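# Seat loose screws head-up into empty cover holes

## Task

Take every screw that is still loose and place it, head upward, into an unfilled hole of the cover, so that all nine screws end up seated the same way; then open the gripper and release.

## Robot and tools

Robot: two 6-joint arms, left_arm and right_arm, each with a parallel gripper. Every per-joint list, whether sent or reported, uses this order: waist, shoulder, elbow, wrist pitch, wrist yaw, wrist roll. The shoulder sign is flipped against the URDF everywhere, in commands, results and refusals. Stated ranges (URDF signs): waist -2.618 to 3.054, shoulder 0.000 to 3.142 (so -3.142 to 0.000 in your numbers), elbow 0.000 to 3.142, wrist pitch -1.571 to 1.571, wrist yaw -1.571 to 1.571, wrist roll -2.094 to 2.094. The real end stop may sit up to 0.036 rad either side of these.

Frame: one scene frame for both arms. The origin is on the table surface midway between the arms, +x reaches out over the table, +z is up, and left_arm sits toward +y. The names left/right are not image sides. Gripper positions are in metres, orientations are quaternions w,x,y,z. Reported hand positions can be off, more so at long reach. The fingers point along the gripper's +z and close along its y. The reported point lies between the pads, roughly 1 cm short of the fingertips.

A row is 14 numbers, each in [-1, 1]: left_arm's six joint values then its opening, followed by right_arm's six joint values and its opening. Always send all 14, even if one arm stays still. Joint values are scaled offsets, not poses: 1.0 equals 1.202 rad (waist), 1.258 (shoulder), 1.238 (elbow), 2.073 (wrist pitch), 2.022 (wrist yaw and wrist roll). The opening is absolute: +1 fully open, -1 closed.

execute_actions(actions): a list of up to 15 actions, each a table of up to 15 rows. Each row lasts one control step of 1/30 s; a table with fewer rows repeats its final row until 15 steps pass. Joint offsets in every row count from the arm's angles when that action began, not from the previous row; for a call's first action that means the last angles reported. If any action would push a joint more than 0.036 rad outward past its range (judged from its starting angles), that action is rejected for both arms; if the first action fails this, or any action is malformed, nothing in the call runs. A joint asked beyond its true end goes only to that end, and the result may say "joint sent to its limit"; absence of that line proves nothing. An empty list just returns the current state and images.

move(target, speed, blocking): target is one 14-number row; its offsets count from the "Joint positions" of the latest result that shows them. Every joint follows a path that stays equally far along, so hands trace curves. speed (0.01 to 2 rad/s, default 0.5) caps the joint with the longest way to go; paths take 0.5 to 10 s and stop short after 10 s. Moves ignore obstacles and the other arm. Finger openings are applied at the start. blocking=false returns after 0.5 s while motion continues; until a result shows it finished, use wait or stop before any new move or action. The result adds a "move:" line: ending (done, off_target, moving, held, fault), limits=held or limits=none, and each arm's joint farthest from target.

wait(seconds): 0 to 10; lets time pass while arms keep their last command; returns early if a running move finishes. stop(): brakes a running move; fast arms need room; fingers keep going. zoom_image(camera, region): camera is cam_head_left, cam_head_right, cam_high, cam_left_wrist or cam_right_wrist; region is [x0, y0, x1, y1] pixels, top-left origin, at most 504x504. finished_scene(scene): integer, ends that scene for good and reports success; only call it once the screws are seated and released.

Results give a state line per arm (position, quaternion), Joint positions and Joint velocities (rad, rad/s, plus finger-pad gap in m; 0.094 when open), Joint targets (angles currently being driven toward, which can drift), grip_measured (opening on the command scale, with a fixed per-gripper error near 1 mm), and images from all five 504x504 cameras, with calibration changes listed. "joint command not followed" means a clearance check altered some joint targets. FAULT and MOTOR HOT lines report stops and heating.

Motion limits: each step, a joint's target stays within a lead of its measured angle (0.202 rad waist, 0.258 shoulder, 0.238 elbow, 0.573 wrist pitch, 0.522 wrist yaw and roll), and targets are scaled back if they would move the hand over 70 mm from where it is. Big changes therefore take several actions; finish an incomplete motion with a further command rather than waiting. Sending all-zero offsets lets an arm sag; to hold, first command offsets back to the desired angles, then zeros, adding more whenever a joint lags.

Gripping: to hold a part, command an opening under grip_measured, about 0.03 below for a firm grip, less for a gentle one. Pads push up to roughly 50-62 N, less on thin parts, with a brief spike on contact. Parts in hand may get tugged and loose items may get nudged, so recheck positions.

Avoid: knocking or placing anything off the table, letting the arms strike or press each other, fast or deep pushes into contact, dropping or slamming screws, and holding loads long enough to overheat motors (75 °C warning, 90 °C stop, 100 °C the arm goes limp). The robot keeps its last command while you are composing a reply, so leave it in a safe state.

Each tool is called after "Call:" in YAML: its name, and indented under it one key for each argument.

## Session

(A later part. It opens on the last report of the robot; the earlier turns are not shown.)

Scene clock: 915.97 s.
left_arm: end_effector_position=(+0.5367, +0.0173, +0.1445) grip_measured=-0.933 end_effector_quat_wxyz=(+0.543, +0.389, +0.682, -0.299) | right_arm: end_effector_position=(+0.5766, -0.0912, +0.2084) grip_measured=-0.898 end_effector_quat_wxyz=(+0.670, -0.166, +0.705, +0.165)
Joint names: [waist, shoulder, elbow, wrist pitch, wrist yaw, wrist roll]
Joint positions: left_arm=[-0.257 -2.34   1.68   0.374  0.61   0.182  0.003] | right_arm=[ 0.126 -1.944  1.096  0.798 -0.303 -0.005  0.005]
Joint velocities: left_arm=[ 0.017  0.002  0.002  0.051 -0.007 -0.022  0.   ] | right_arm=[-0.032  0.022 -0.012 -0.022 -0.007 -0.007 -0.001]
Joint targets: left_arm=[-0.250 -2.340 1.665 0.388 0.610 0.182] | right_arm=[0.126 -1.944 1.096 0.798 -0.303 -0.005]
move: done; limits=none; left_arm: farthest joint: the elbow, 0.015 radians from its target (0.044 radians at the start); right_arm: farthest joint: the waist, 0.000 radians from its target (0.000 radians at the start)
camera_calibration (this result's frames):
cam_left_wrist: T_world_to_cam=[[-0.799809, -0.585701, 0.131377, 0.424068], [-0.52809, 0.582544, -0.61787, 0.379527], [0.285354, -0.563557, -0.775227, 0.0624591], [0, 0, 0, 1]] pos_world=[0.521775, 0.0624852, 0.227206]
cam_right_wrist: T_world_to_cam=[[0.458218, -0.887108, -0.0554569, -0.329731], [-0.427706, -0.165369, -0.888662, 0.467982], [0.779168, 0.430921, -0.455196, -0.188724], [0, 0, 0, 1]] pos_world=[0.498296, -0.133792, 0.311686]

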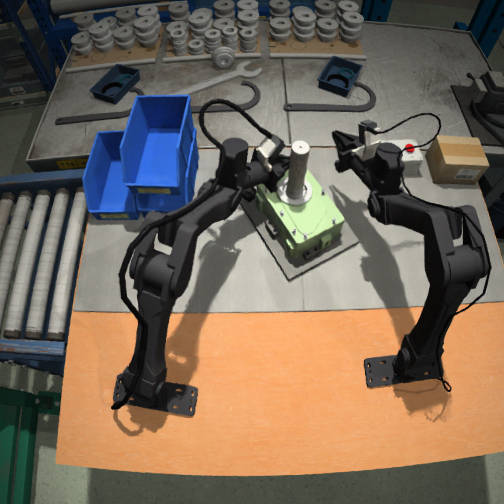

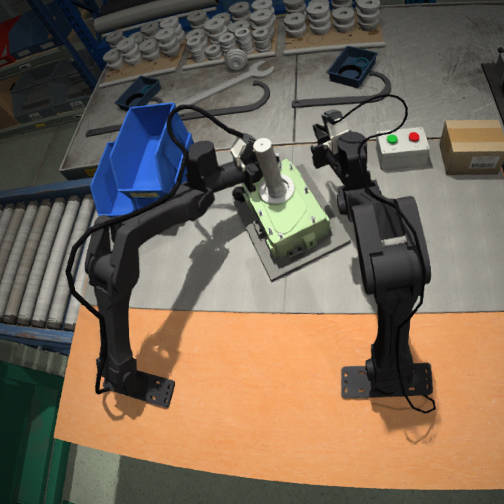

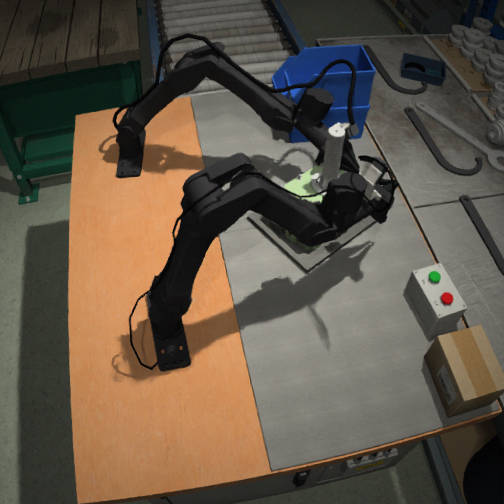

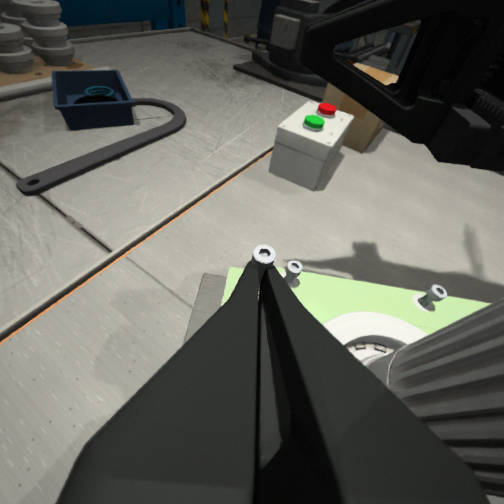

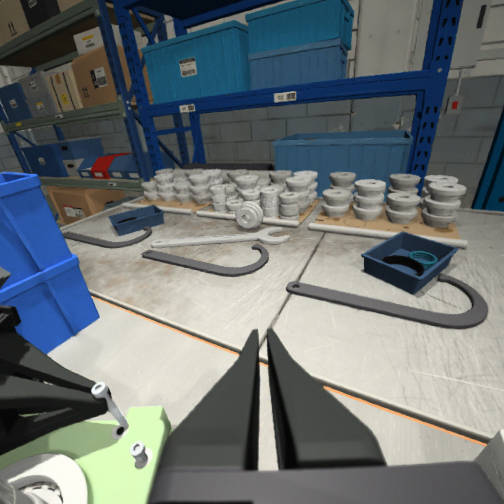

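Call:
move:
  target: [0,0.03,-0.033,0.014,0,0,-0.965,0,0,0,0,0,0,-0.9]
  speed: 0.02

Call:
zoom_image:
  camera: "cam_right_wrist"
  region: [60,350,180,470]

Call:
zoom_image:
  camera: "cam_head_right"
  region: [240,135,310,195]

Scene clock: 926.80 s.
left_arm: end_effector_position=(+0.5336, +0.0186, +0.1452) grip_measured=-0.933 end_effector_quat_wxyz=(+0.545, +0.389, +0.680, -0.299) | right_arm: end_effector_position=(+0.5766, -0.0912, +0.2084) grip_measured=-0.898 end_effector_quat_wxyz=(+0.670, -0.166, +0.705, +0.165)
Joint names: [waist, shoulder, elbow, wrist pitch, wrist yaw, wrist roll]
Joint positions: left_arm=[-0.257 -2.327  1.656  0.391  0.61   0.182  0.003] | right_arm=[ 0.126 -1.944  1.096  0.798 -0.303 -0.005  0.005]
Joint velocities: left_arm=[ 0.017 -0.017  0.012  0.037  0.037 -0.081  0.   ] | right_arm=[-0.017 -0.002 -0.007 -0.007 -0.007  0.037 -0.001]
Joint targets: left_arm=[-0.257 -2.302 1.640 0.403 0.610 0.182] | right_arm=[0.126 -1.944 1.096 0.798 -0.303 -0.005]
move: off_target (left_arm); limits=none; left_arm: farthest joint: the shoulder, 0.025 radians from its target (0.038 radians at the start); right_arm: farthest joint: the waist, 0.000 radians from its target (0.000 radians at the start)
camera_calibration (this result's frames):
cam_left_wrist: T_world_to_cam=[[-0.800405, -0.585455, 0.128819, 0.422909], [-0.52525, 0.58137, -0.621386, 0.376544], [0.288902, -0.565023, -0.772842, 0.0624052], [0, 0, 0, 1]] pos_world=[0.518249, 0.0639424, 0.22773]
cam_right_wrist: T_world_to_cam=[[0.458218, -0.887108, -0.0554569, -0.329731], [-0.427706, -0.165369, -0.888662, 0.467982], [0.779168, 0.430921, -0.455196, -0.188724], [0, 0, 0, 1]] pos_world=[0.498296, -0.133792, 0.311686]

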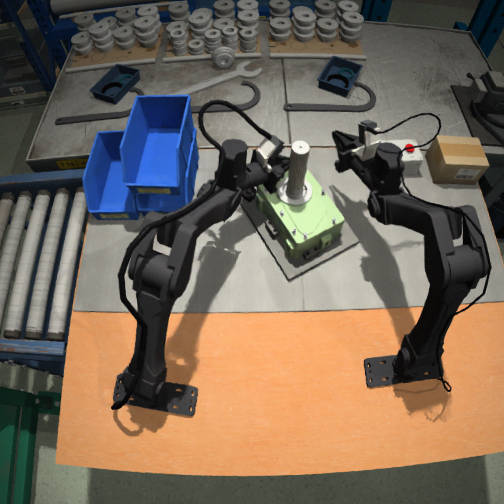

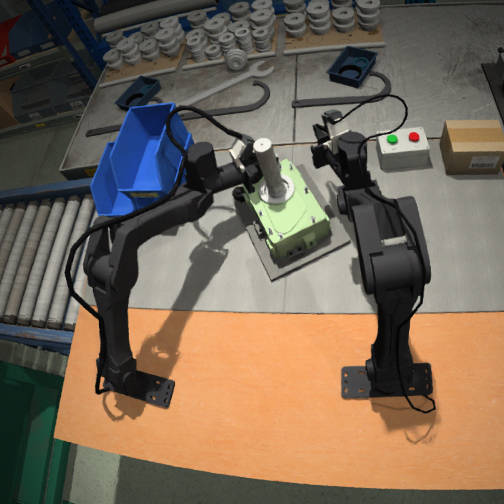

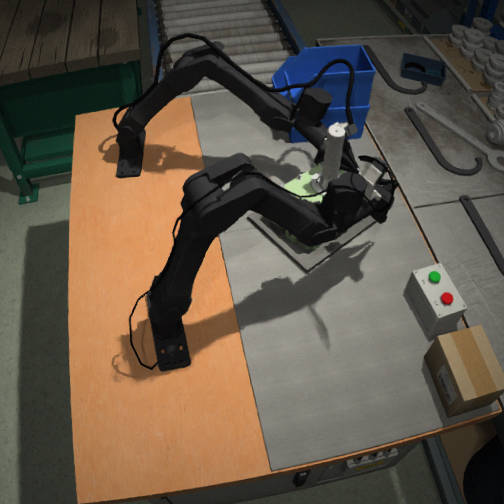

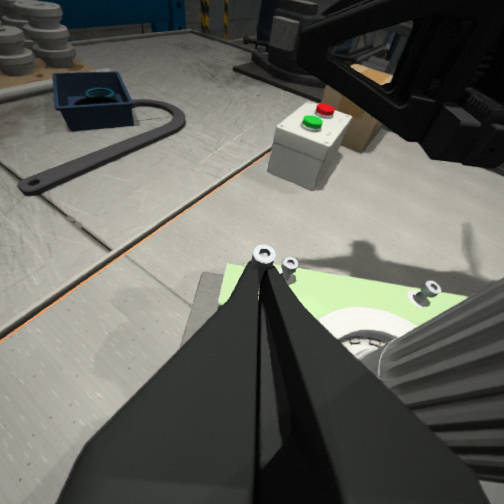

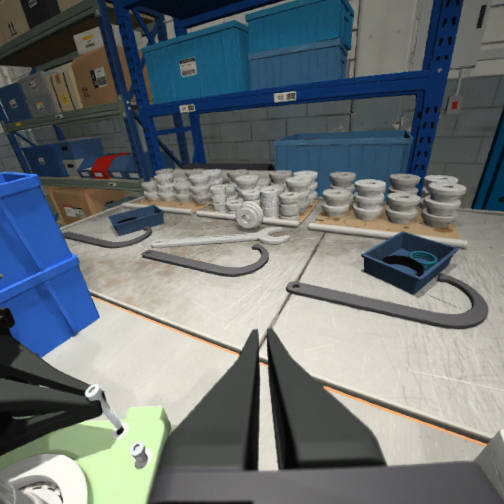

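Region (60, 350, 180, 470) of cam_right_wrist's 504x504 image, scaled by 4.200, with more detail than that image has.

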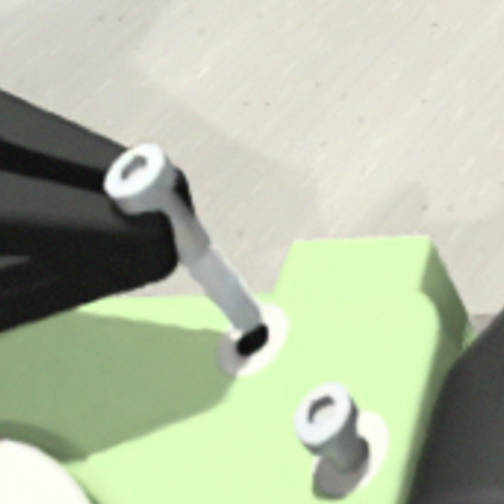

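Region (240, 135, 310, 195) of cam_head_right's 504x504 image, scaled by 7.200, with more detail than that image has; it fills the top 432 rows of this view, and the rest is white.

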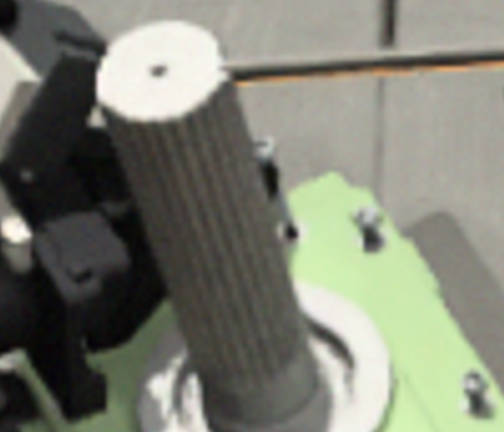

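Looks aligned; lower.

Call:
move:
  target: [0,-0.022,0,0,0,0,-0.965,0,0,0,0,0,0,-0.9]
  speed: 0.012

Call:
zoom_image:
  camera: "cam_right_wrist"
  region: [60,350,180,470]

Call:
zoom_image:
  camera: "cam_head_right"
  region: [240,135,310,195]

Scene clock: 935.93 s.
left_arm: end_effector_position=(+0.5341, +0.0185, +0.1416) grip_measured=-0.933 end_effector_quat_wxyz=(+0.544, +0.389, +0.681, -0.299) | right_arm: end_effector_position=(+0.5766, -0.0912, +0.2084) grip_measured=-0.898 end_effector_quat_wxyz=(+0.670, -0.166, +0.705, +0.165)
Joint names: [waist, shoulder, elbow, wrist pitch, wrist yaw, wrist roll]
Joint positions: left_arm=[-0.257 -2.334  1.656  0.395  0.609  0.182  0.003] | right_arm=[ 0.126 -1.944  1.096  0.798 -0.303 -0.005  0.005]
Joint velocities: left_arm=[-0.017  0.002  0.002 -0.095  0.022 -0.037  0.001] | right_arm=[ 0.012 -0.012  0.017  0.051 -0.007  0.037  0.001]
Joint targets: left_arm=[-0.257 -2.355 1.656 0.391 0.610 0.182] | right_arm=[0.126 -1.944 1.096 0.798 -0.303 -0.005]
move: done; limits=none; left_arm: farthest joint: the shoulder, 0.020 radians from its target (0.028 radians at the start); right_arm: farthest joint: the waist, 0.000 radians from its target (0.000 radians at the start)
camera_calibration (this result's frames):
cam_left_wrist: T_world_to_cam=[[-0.799876, -0.585893, 0.130107, 0.42321], [-0.526969, 0.581871, -0.619459, 0.375309], [0.287231, -0.564053, -0.774172, 0.0605156], [0, 0, 0, 1]] pos_world=[0.518909, 0.0637079, 0.224275]
cam_right_wrist: T_world_to_cam=[[0.458218, -0.887108, -0.0554569, -0.329731], [-0.427706, -0.165369, -0.888662, 0.467982], [0.779168, 0.430921, -0.455196, -0.188724], [0, 0, 0, 1]] pos_world=[0.498296, -0.133792, 0.311686]

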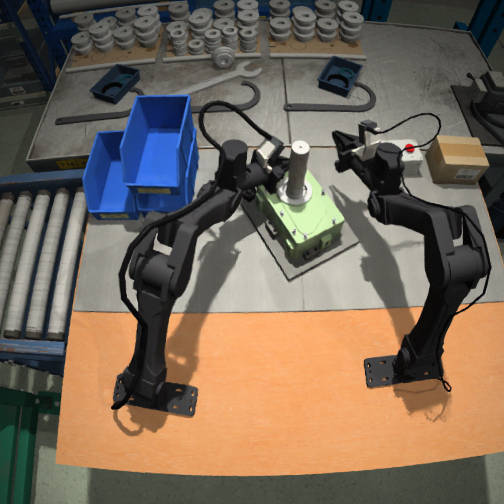

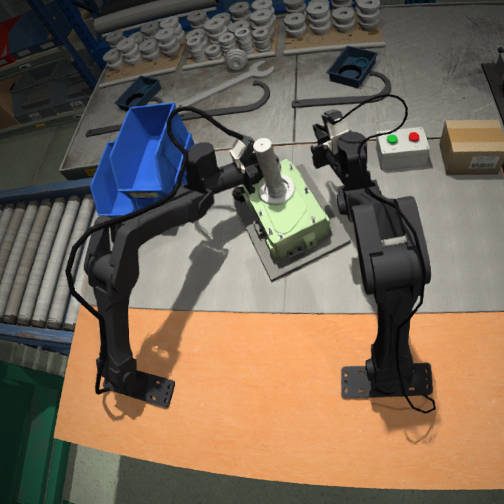

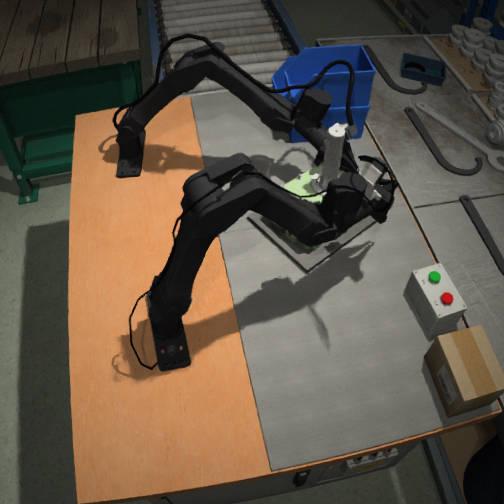

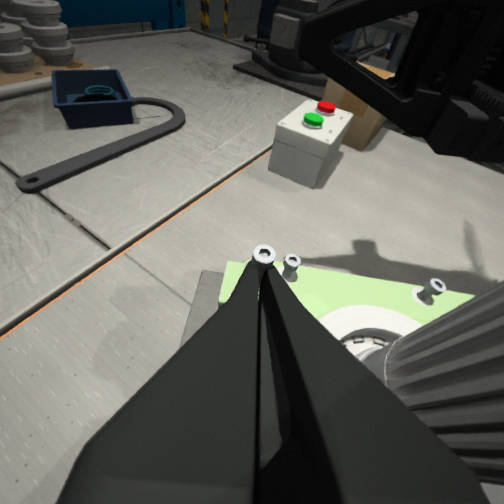

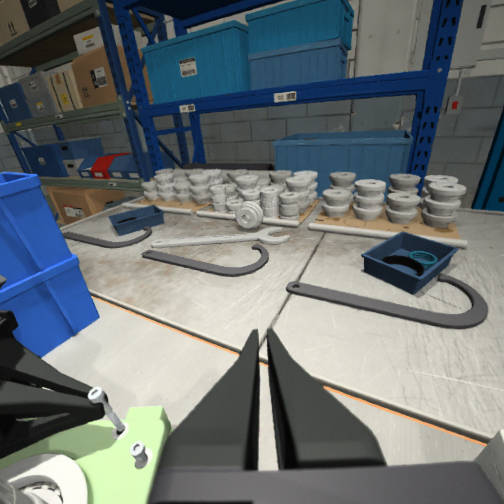

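Region (60, 350, 180, 470) of cam_right_wrist's 504x504 image, scaled by 4.200, with more detail than that image has.

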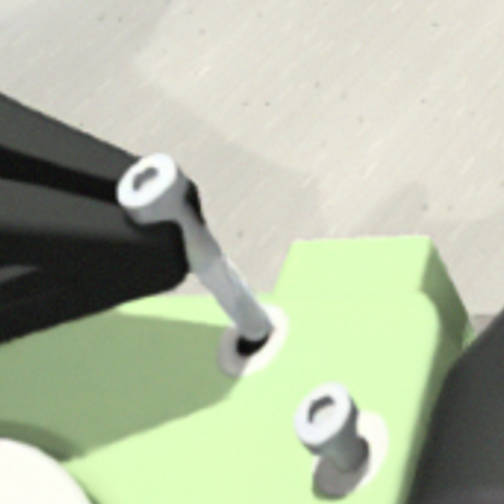

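Region (240, 135, 310, 195) of cam_head_right's 504x504 image, scaled by 7.200, with more detail than that image has; it fills the top 432 rows of this view, and the rest is white.

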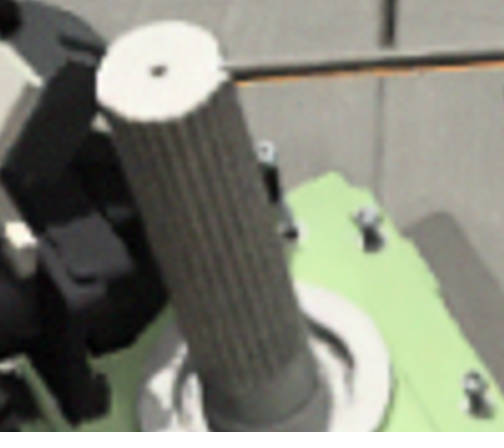

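Call:
move:
  target: [0,0,-0.026,0,0,0,-0.965,0,0,0,0,0,0,-0.9]
  speed: 0.012

Call:
zoom_image:
  camera: "cam_right_wrist"
  region: [60,350,180,470]

Scene clock: 944.80 s.
left_arm: end_effector_position=(+0.5338, +0.0186, +0.1416) grip_measured=-0.933 end_effector_quat_wxyz=(+0.547, +0.389, +0.678, -0.298) | right_arm: end_effector_position=(+0.5766, -0.0912, +0.2084) grip_measured=-0.898 end_effector_quat_wxyz=(+0.670, -0.166, +0.705, +0.165)
Joint names: [waist, shoulder, elbow, wrist pitch, wrist yaw, wrist roll]
Joint positions: left_arm=[-0.257 -2.334  1.648  0.411  0.609  0.182  0.003] | right_arm=[ 0.126 -1.944  1.096  0.798 -0.303 -0.005  0.005]
Joint velocities: left_arm=[-0.012 -0.012 -0.017 -0.007 -0.007  0.022  0.001] | right_arm=[-0.002  0.017 -0.017  0.037 -0.051 -0.081 -0.001]
Joint targets: left_arm=[-0.257 -2.334 1.624 0.395 0.609 0.182] | right_arm=[0.126 -1.944 1.096 0.798 -0.303 -0.005]
move: off_target (left_arm); limits=none; left_arm: farthest joint: the elbow, 0.025 radians from its target (0.032 radians at the start); right_arm: farthest joint: the waist, 0.000 radians from its target (0.000 radians at the start)
camera_calibration (this result's frames):
cam_left_wrist: T_world_to_cam=[[-0.800824, -0.585501, 0.125973, 0.424136], [-0.522362, 0.579967, -0.625121, 0.373482], [0.292949, -0.566416, -0.770295, 0.0571153], [0, 0, 0, 1]] pos_world=[0.518019, 0.0640759, 0.224037]
cam_right_wrist: T_world_to_cam=[[0.458218, -0.887108, -0.0554569, -0.329731], [-0.427706, -0.165369, -0.888662, 0.467982], [0.779168, 0.430921, -0.455196, -0.188724], [0, 0, 0, 1]] pos_world=[0.498296, -0.133792, 0.311686]

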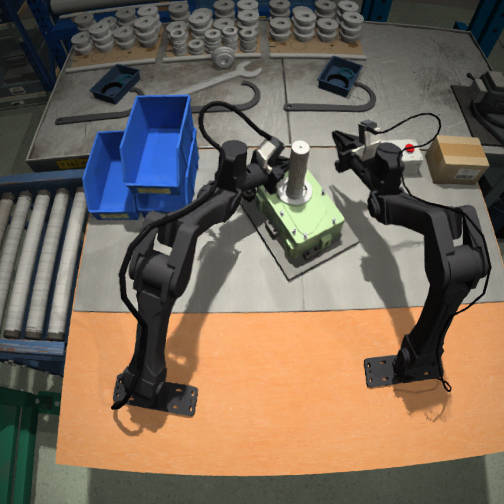

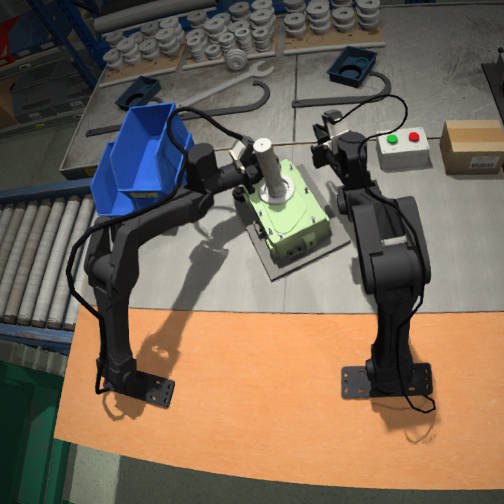

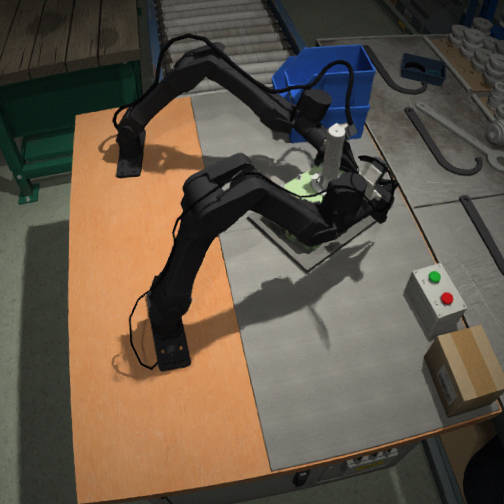

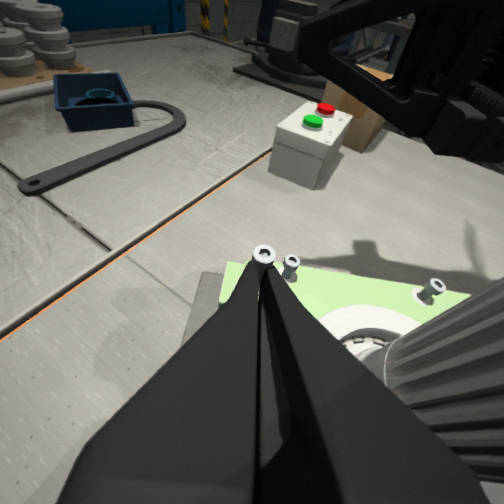

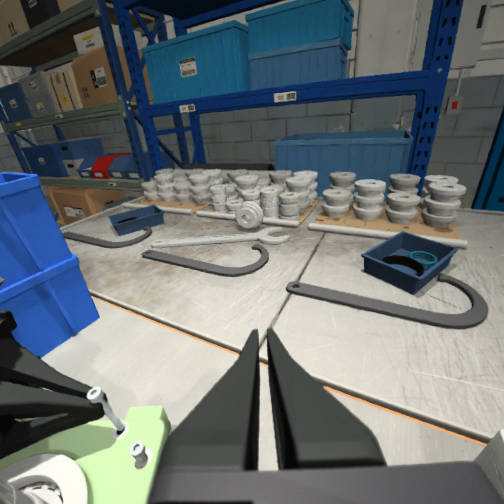

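Region (60, 350, 180, 470) of cam_right_wrist's 504x504 image, scaled by 4.200, with more detail than that image has.

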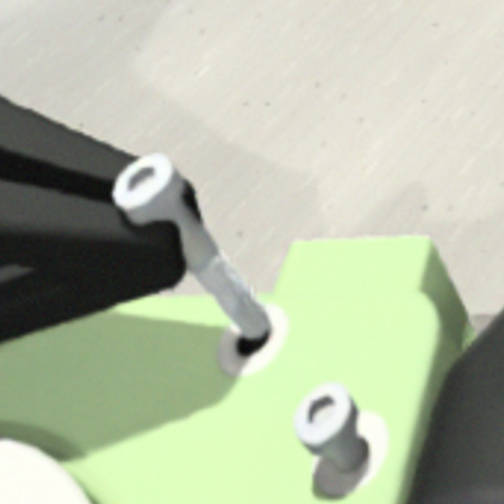

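Call:
move:
  target: [0,0,0,0,0.011,0,-0.965,0,0,0,0,0,0,-0.9]
  speed: 0.012

Call:
zoom_image:
  camera: "cam_right_wrist"
  region: [60,350,180,470]

Scene clock: 951.83 s.
left_arm: end_effector_position=(+0.5334, +0.0182, +0.1422) grip_measured=-0.933 end_effector_quat_wxyz=(+0.548, +0.390, +0.677, -0.299) | right_arm: end_effector_position=(+0.5766, -0.0912, +0.2084) grip_measured=-0.898 end_effector_quat_wxyz=(+0.670, -0.166, +0.705, +0.165)
Joint names: [waist, shoulder, elbow, wrist pitch, wrist yaw, wrist roll]
Joint positions: left_arm=[-0.257 -2.334  1.648  0.414  0.613  0.182  0.003] | right_arm=[ 0.126 -1.944  1.096  0.798 -0.303 -0.005  0.005]
Joint velocities: left_arm=[ 0.022  0.017  0.002 -0.081 -0.051 -0.051  0.001] | right_arm=[-0.007 -0.007 -0.002 -0.081  0.022 -0.007 -0.001]
Joint targets: left_arm=[-0.257 -2.334 1.648 0.411 0.632 0.182] | right_arm=[0.126 -1.944 1.096 0.798 -0.303 -0.005]
move: done; limits=none; left_arm: farthest joint: the wrist yaw, 0.018 radians from its target (0.022 radians at the start); right_arm: farthest joint: the waist, 0.000 radians from its target (0.000 radians at the start)
camera_calibration (this result's frames):
cam_left_wrist: T_world_to_cam=[[-0.80302, -0.582614, 0.125376, 0.424729], [-0.519121, 0.580512, -0.627311, 0.372419], [0.292698, -0.568829, -0.76861, 0.0573901], [0, 0, 0, 1]] pos_world=[0.517598, 0.0639046, 0.224482]
cam_right_wrist: T_world_to_cam=[[0.458218, -0.887108, -0.0554569, -0.329731], [-0.427706, -0.165369, -0.888662, 0.467982], [0.779168, 0.430921, -0.455196, -0.188724], [0, 0, 0, 1]] pos_world=[0.498296, -0.133792, 0.311686]

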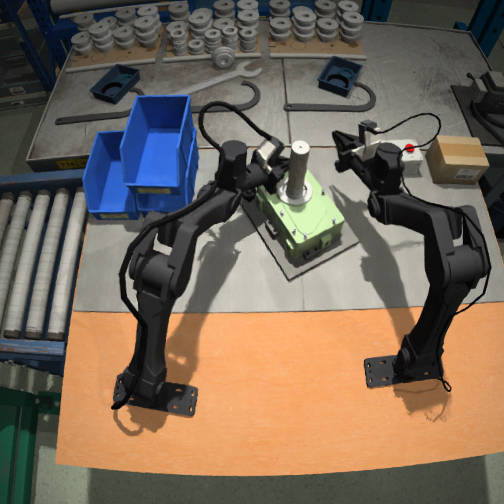

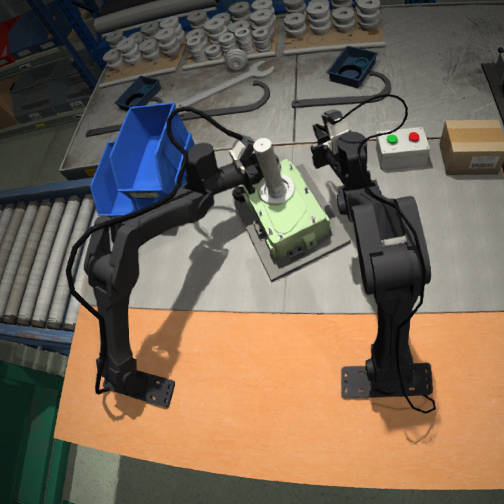

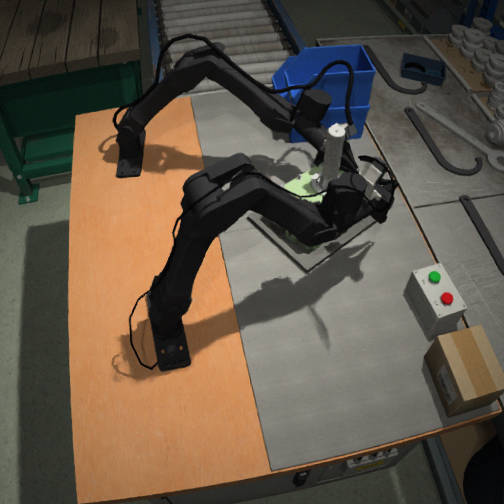

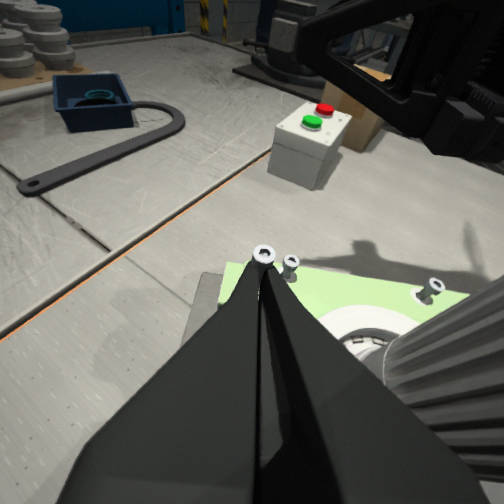

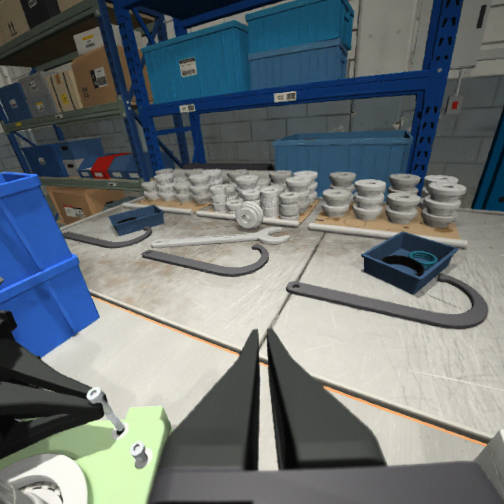

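Region (60, 350, 180, 470) of cam_right_wrist's 504x504 image, scaled by 4.200, with more detail than that image has.

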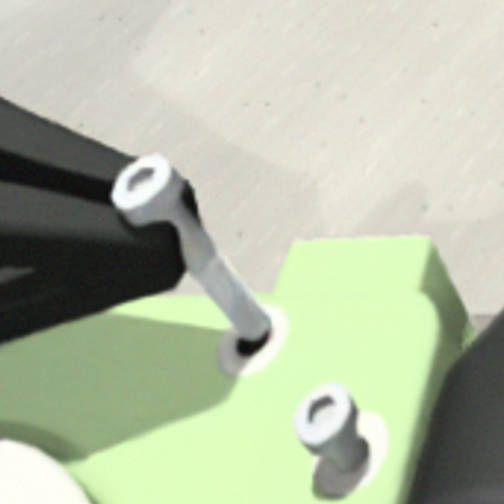

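Unload with slight pitch up and yaw again.

Call:
move:
  target: [0,0,0,0.011,0.012,0,-0.965,0,0,0,0,0,0,-0.9]
  speed: 0.012

Call:
zoom_image:
  camera: "cam_right_wrist"
  region: [60,350,180,470]

Scene clock: 958.43 s.
left_arm: end_effector_position=(+0.5320, +0.0168, +0.1445) grip_measured=-0.933 end_effector_quat_wxyz=(+0.550, +0.393, +0.671, -0.304) | right_arm: end_effector_position=(+0.5766, -0.0912, +0.2084) grip_measured=-0.898 end_effector_quat_wxyz=(+0.670, -0.166, +0.705, +0.165)
Joint names: [waist, shoulder, elbow, wrist pitch, wrist yaw, wrist roll]
Joint positions: left_arm=[-0.257 -2.334  1.648  0.423  0.625  0.182  0.003] | right_arm=[ 0.126 -1.944  1.096  0.798 -0.303 -0.005  0.005]
Joint velocities: left_arm=[ 0.002  0.012 -0.002  0.007 -0.007  0.051 -0.001] | right_arm=[ 0.007 -0.007 -0.017  0.007  0.066  0.007  0.001]
Joint targets: left_arm=[-0.257 -2.334 1.648 0.436 0.637 0.182] | right_arm=[0.126 -1.944 1.096 0.798 -0.303 -0.005]
move: done; limits=none; left_arm: farthest joint: the wrist pitch, 0.014 radians from its target (0.023 radians at the start); right_arm: farthest joint: the waist, 0.000 radians from its target (0.000 radians at the start)
camera_calibration (this result's frames):
cam_left_wrist: T_world_to_cam=[[-0.810965, -0.571982, 0.123172, 0.426891], [-0.507302, 0.582498, -0.635091, 0.368802], [0.291513, -0.577522, -0.762554, 0.0586695], [0, 0, 0, 1]] pos_world=[0.516185, 0.0632306, 0.22638]
cam_right_wrist: T_world_to_cam=[[0.458218, -0.887108, -0.0554569, -0.329731], [-0.427706, -0.165369, -0.888662, 0.467982], [0.779168, 0.430921, -0.455196, -0.188724], [0, 0, 0, 1]] pos_world=[0.498296, -0.133792, 0.311686]

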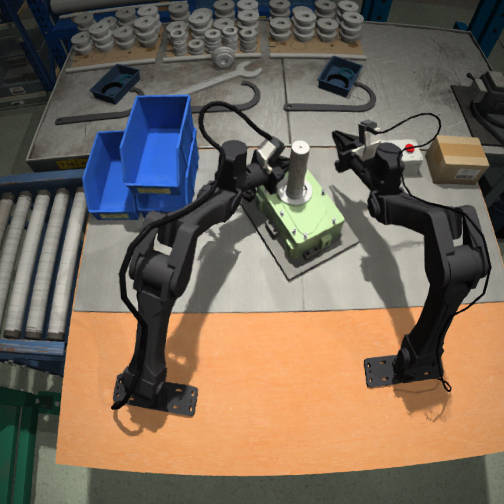

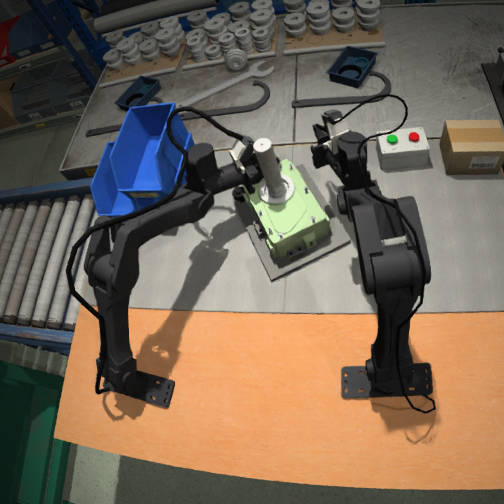

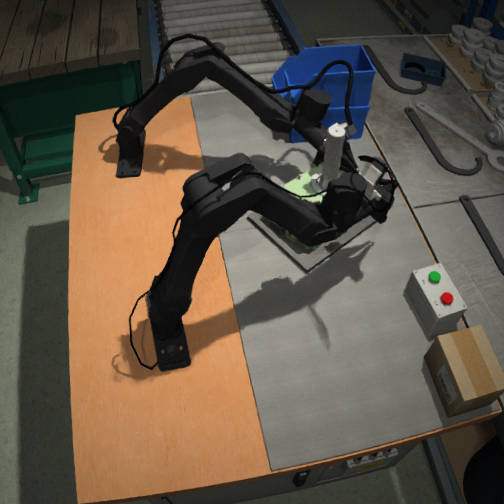

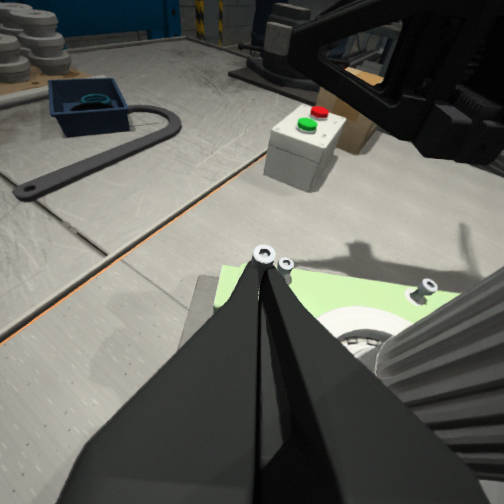

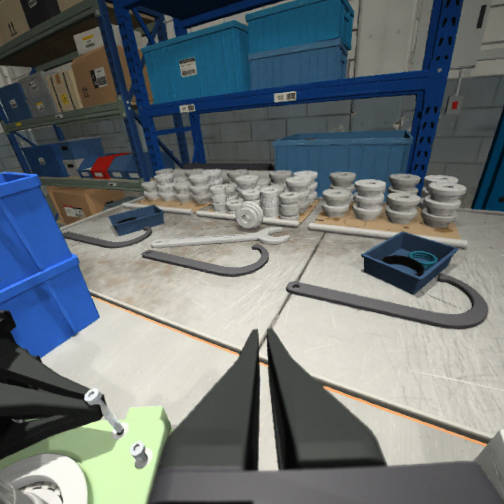

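Region (60, 350, 180, 470) of cam_right_wrist's 504x504 image, scaled by 4.200, with more detail than that image has.

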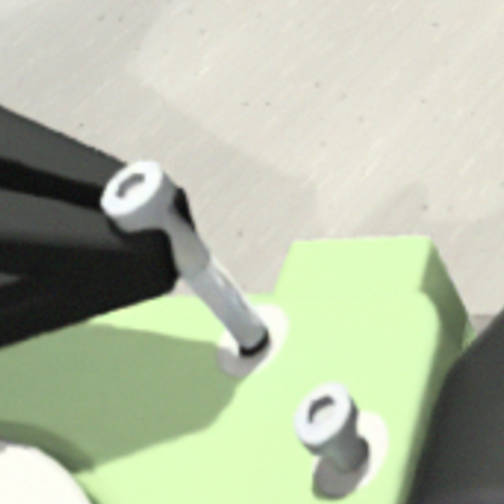

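Lower with pitch down (also straightens) and elbow.

Call:
move:
  target: [0,-0.012,-0.022,-0.02,0,0,-0.965,0,0,0,0,0,0,-0.9]
  speed: 0.015

Call:
zoom_image:
  camera: "cam_right_wrist"
  region: [60,350,180,470]

Scene clock: 965.70 s.
left_arm: end_effector_position=(+0.5317, +0.0169, +0.1437) grip_measured=-0.933 end_effector_quat_wxyz=(+0.548, +0.393, +0.673, -0.304) | right_arm: end_effector_position=(+0.5766, -0.0912, +0.2084) grip_measured=-0.898 end_effector_quat_wxyz=(+0.670, -0.166, +0.705, +0.165)
Joint names: [waist, shoulder, elbow, wrist pitch, wrist yaw, wrist roll]
Joint positions: left_arm=[-0.257 -2.334  1.648  0.419  0.626  0.182  0.003] | right_arm=[ 0.126 -1.944  1.096  0.798 -0.303 -0.005  0.005]
Joint velocities: left_arm=[-0.012 -0.017 -0.007  0.066  0.022  0.022  0.001] | right_arm=[-0.002  0.027  0.002 -0.066 -0.022  0.022 -0.   ]
Joint targets: left_arm=[-0.257 -2.350 1.621 0.382 0.625 0.182] | right_arm=[0.126 -1.944 1.096 0.798 -0.303 -0.005]
move: off_target (left_arm); limits=none; left_arm: farthest joint: the wrist pitch, 0.037 radians from its target (0.042 radians at the start); right_arm: farthest joint: the waist, 0.000 radians from its target (0.000 radians at the start)
camera_calibration (this result's frames):
cam_left_wrist: T_world_to_cam=[[-0.810689, -0.571872, 0.125484, 0.426323], [-0.509569, 0.583643, -0.632219, 0.368858], [0.28831, -0.576476, -0.76456, 0.0600996], [0, 0, 0, 1]] pos_world=[0.516247, 0.063167, 0.225652]
cam_right_wrist: T_world_to_cam=[[0.458218, -0.887108, -0.0554569, -0.329731], [-0.427706, -0.165369, -0.888662, 0.467982], [0.779168, 0.430921, -0.455196, -0.188724], [0, 0, 0, 1]] pos_world=[0.498296, -0.133792, 0.311686]

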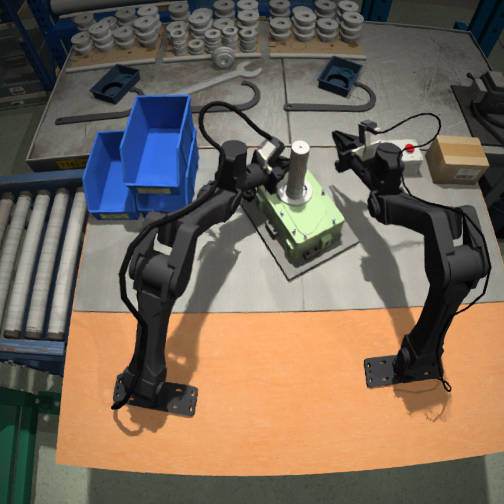

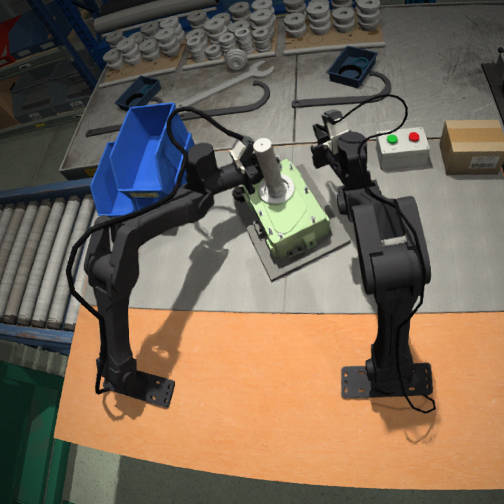

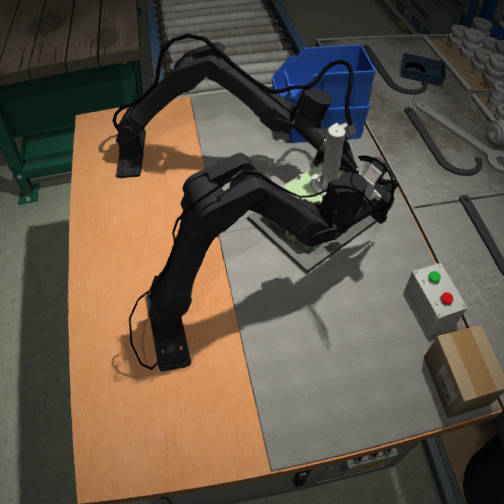

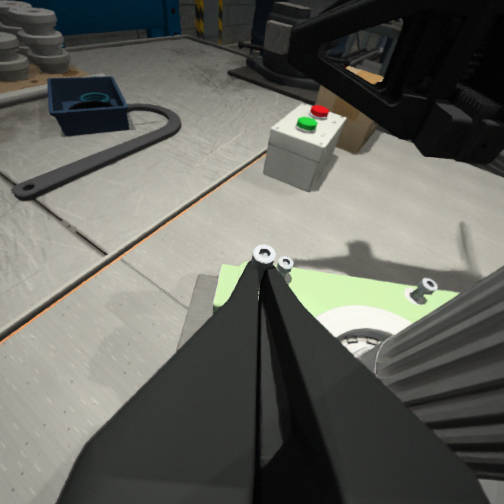

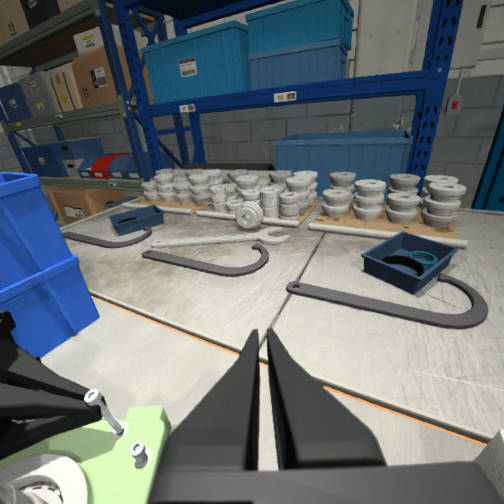

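Region (60, 350, 180, 470) of cam_right_wrist's 504x504 image, scaled by 4.200, with more detail than that image has.

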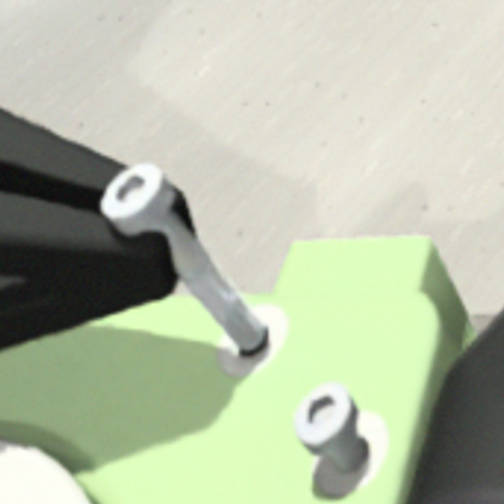

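Call:
move:
  target: [0,-0.026,0,0,0,0,-0.965,0,0,0,0,0,0,-0.9]
  speed: 0.012

Call:
zoom_image:
  camera: "cam_right_wrist"
  region: [60,350,180,470]

Scene clock: 973.80 s.
left_arm: end_effector_position=(+0.5332, +0.0167, +0.1424) grip_measured=-0.933 end_effector_quat_wxyz=(+0.552, +0.393, +0.670, -0.302) | right_arm: end_effector_position=(+0.5766, -0.0912, +0.2084) grip_measured=-0.898 end_effector_quat_wxyz=(+0.670, -0.166, +0.705, +0.165)
Joint names: [waist, shoulder, elbow, wrist pitch, wrist yaw, wrist roll]
Joint positions: left_arm=[-0.257 -2.342  1.648  0.437  0.623  0.182  0.003] | right_arm=[ 0.126 -1.944  1.096  0.798 -0.303 -0.005  0.005]
Joint velocities: left_arm=[ 0.012 -0.017  0.012  0.095  0.022 -0.037  0.   ] | right_arm=[-0.007  0.012 -0.002 -0.037  0.007  0.022  0.001]
Joint targets: left_arm=[-0.257 -2.367 1.648 0.419 0.626 0.182] | right_arm=[0.126 -1.944 1.096 0.798 -0.303 -0.005]
move: off_target (left_arm); limits=none; left_arm: farthest joint: the shoulder, 0.024 radians from its target (0.032 radians at the start); right_arm: farthest joint: the waist, 0.000 radians from its target (0.000 radians at the start)
camera_calibration (this result's frames):
cam_left_wrist: T_world_to_cam=[[-0.810368, -0.573576, 0.119643, 0.428277], [-0.505076, 0.580334, -0.638836, 0.367521], [0.296988, -0.578121, -0.759983, 0.0533025], [0, 0, 0, 1]] pos_world=[0.516858, 0.0631802, 0.224054]
cam_right_wrist: T_world_to_cam=[[0.458218, -0.887108, -0.0554569, -0.329731], [-0.427706, -0.165369, -0.888662, 0.467982], [0.779168, 0.430921, -0.455196, -0.188724], [0, 0, 0, 1]] pos_world=[0.498296, -0.133792, 0.311686]

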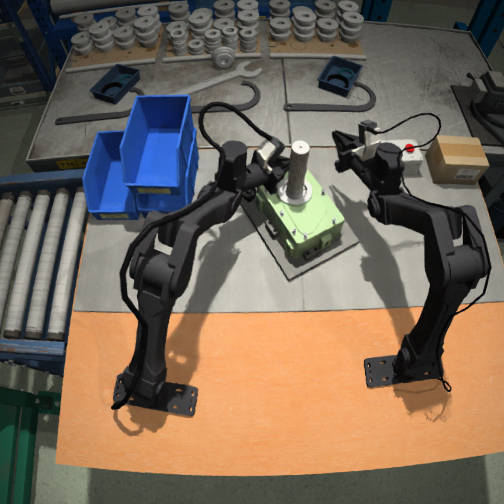

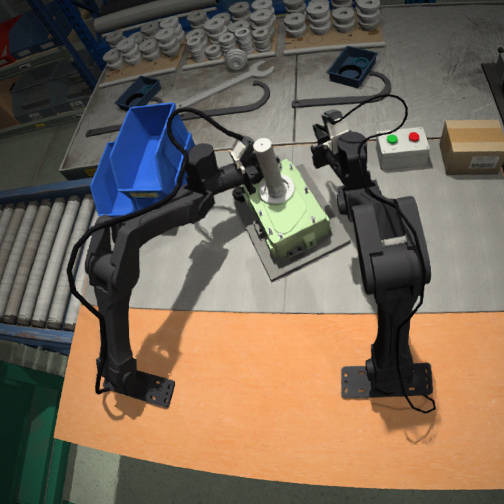

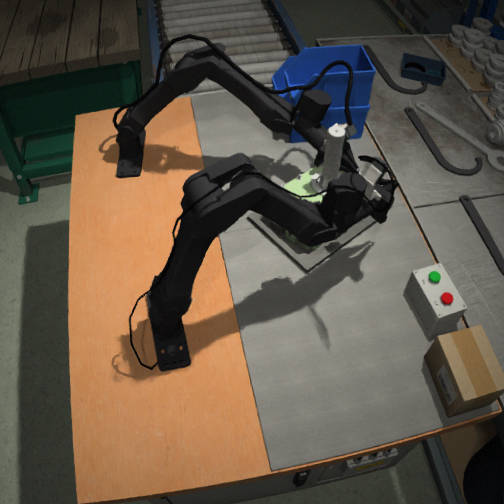

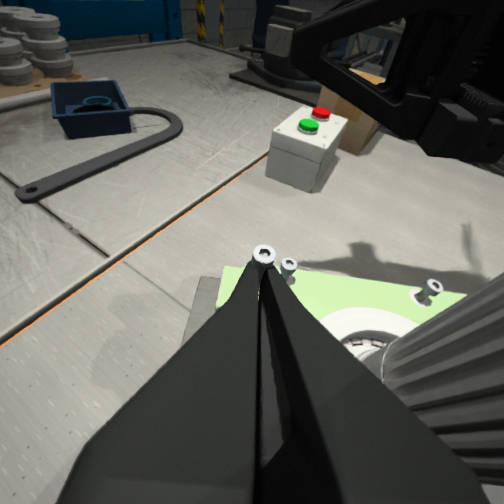

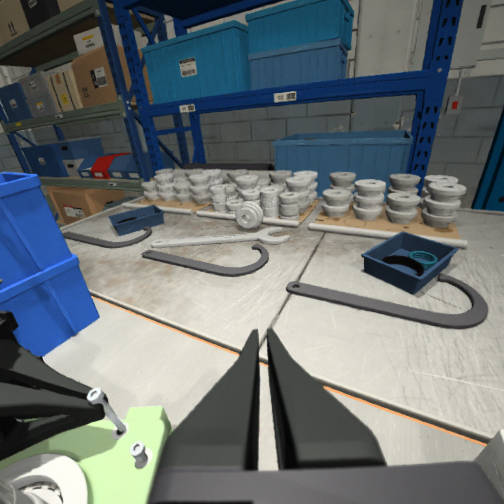

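Region (60, 350, 180, 470) of cam_right_wrist's 504x504 image, scaled by 4.200, with more detail than that image has.

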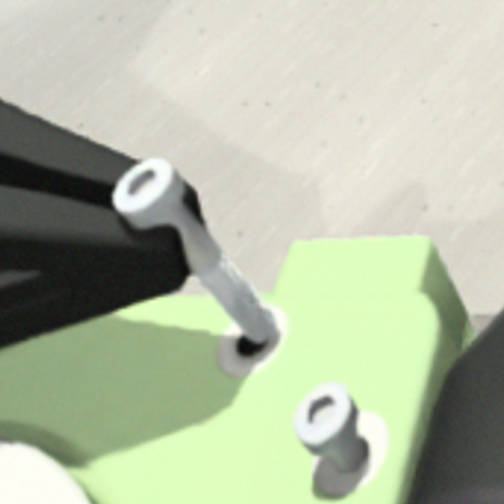

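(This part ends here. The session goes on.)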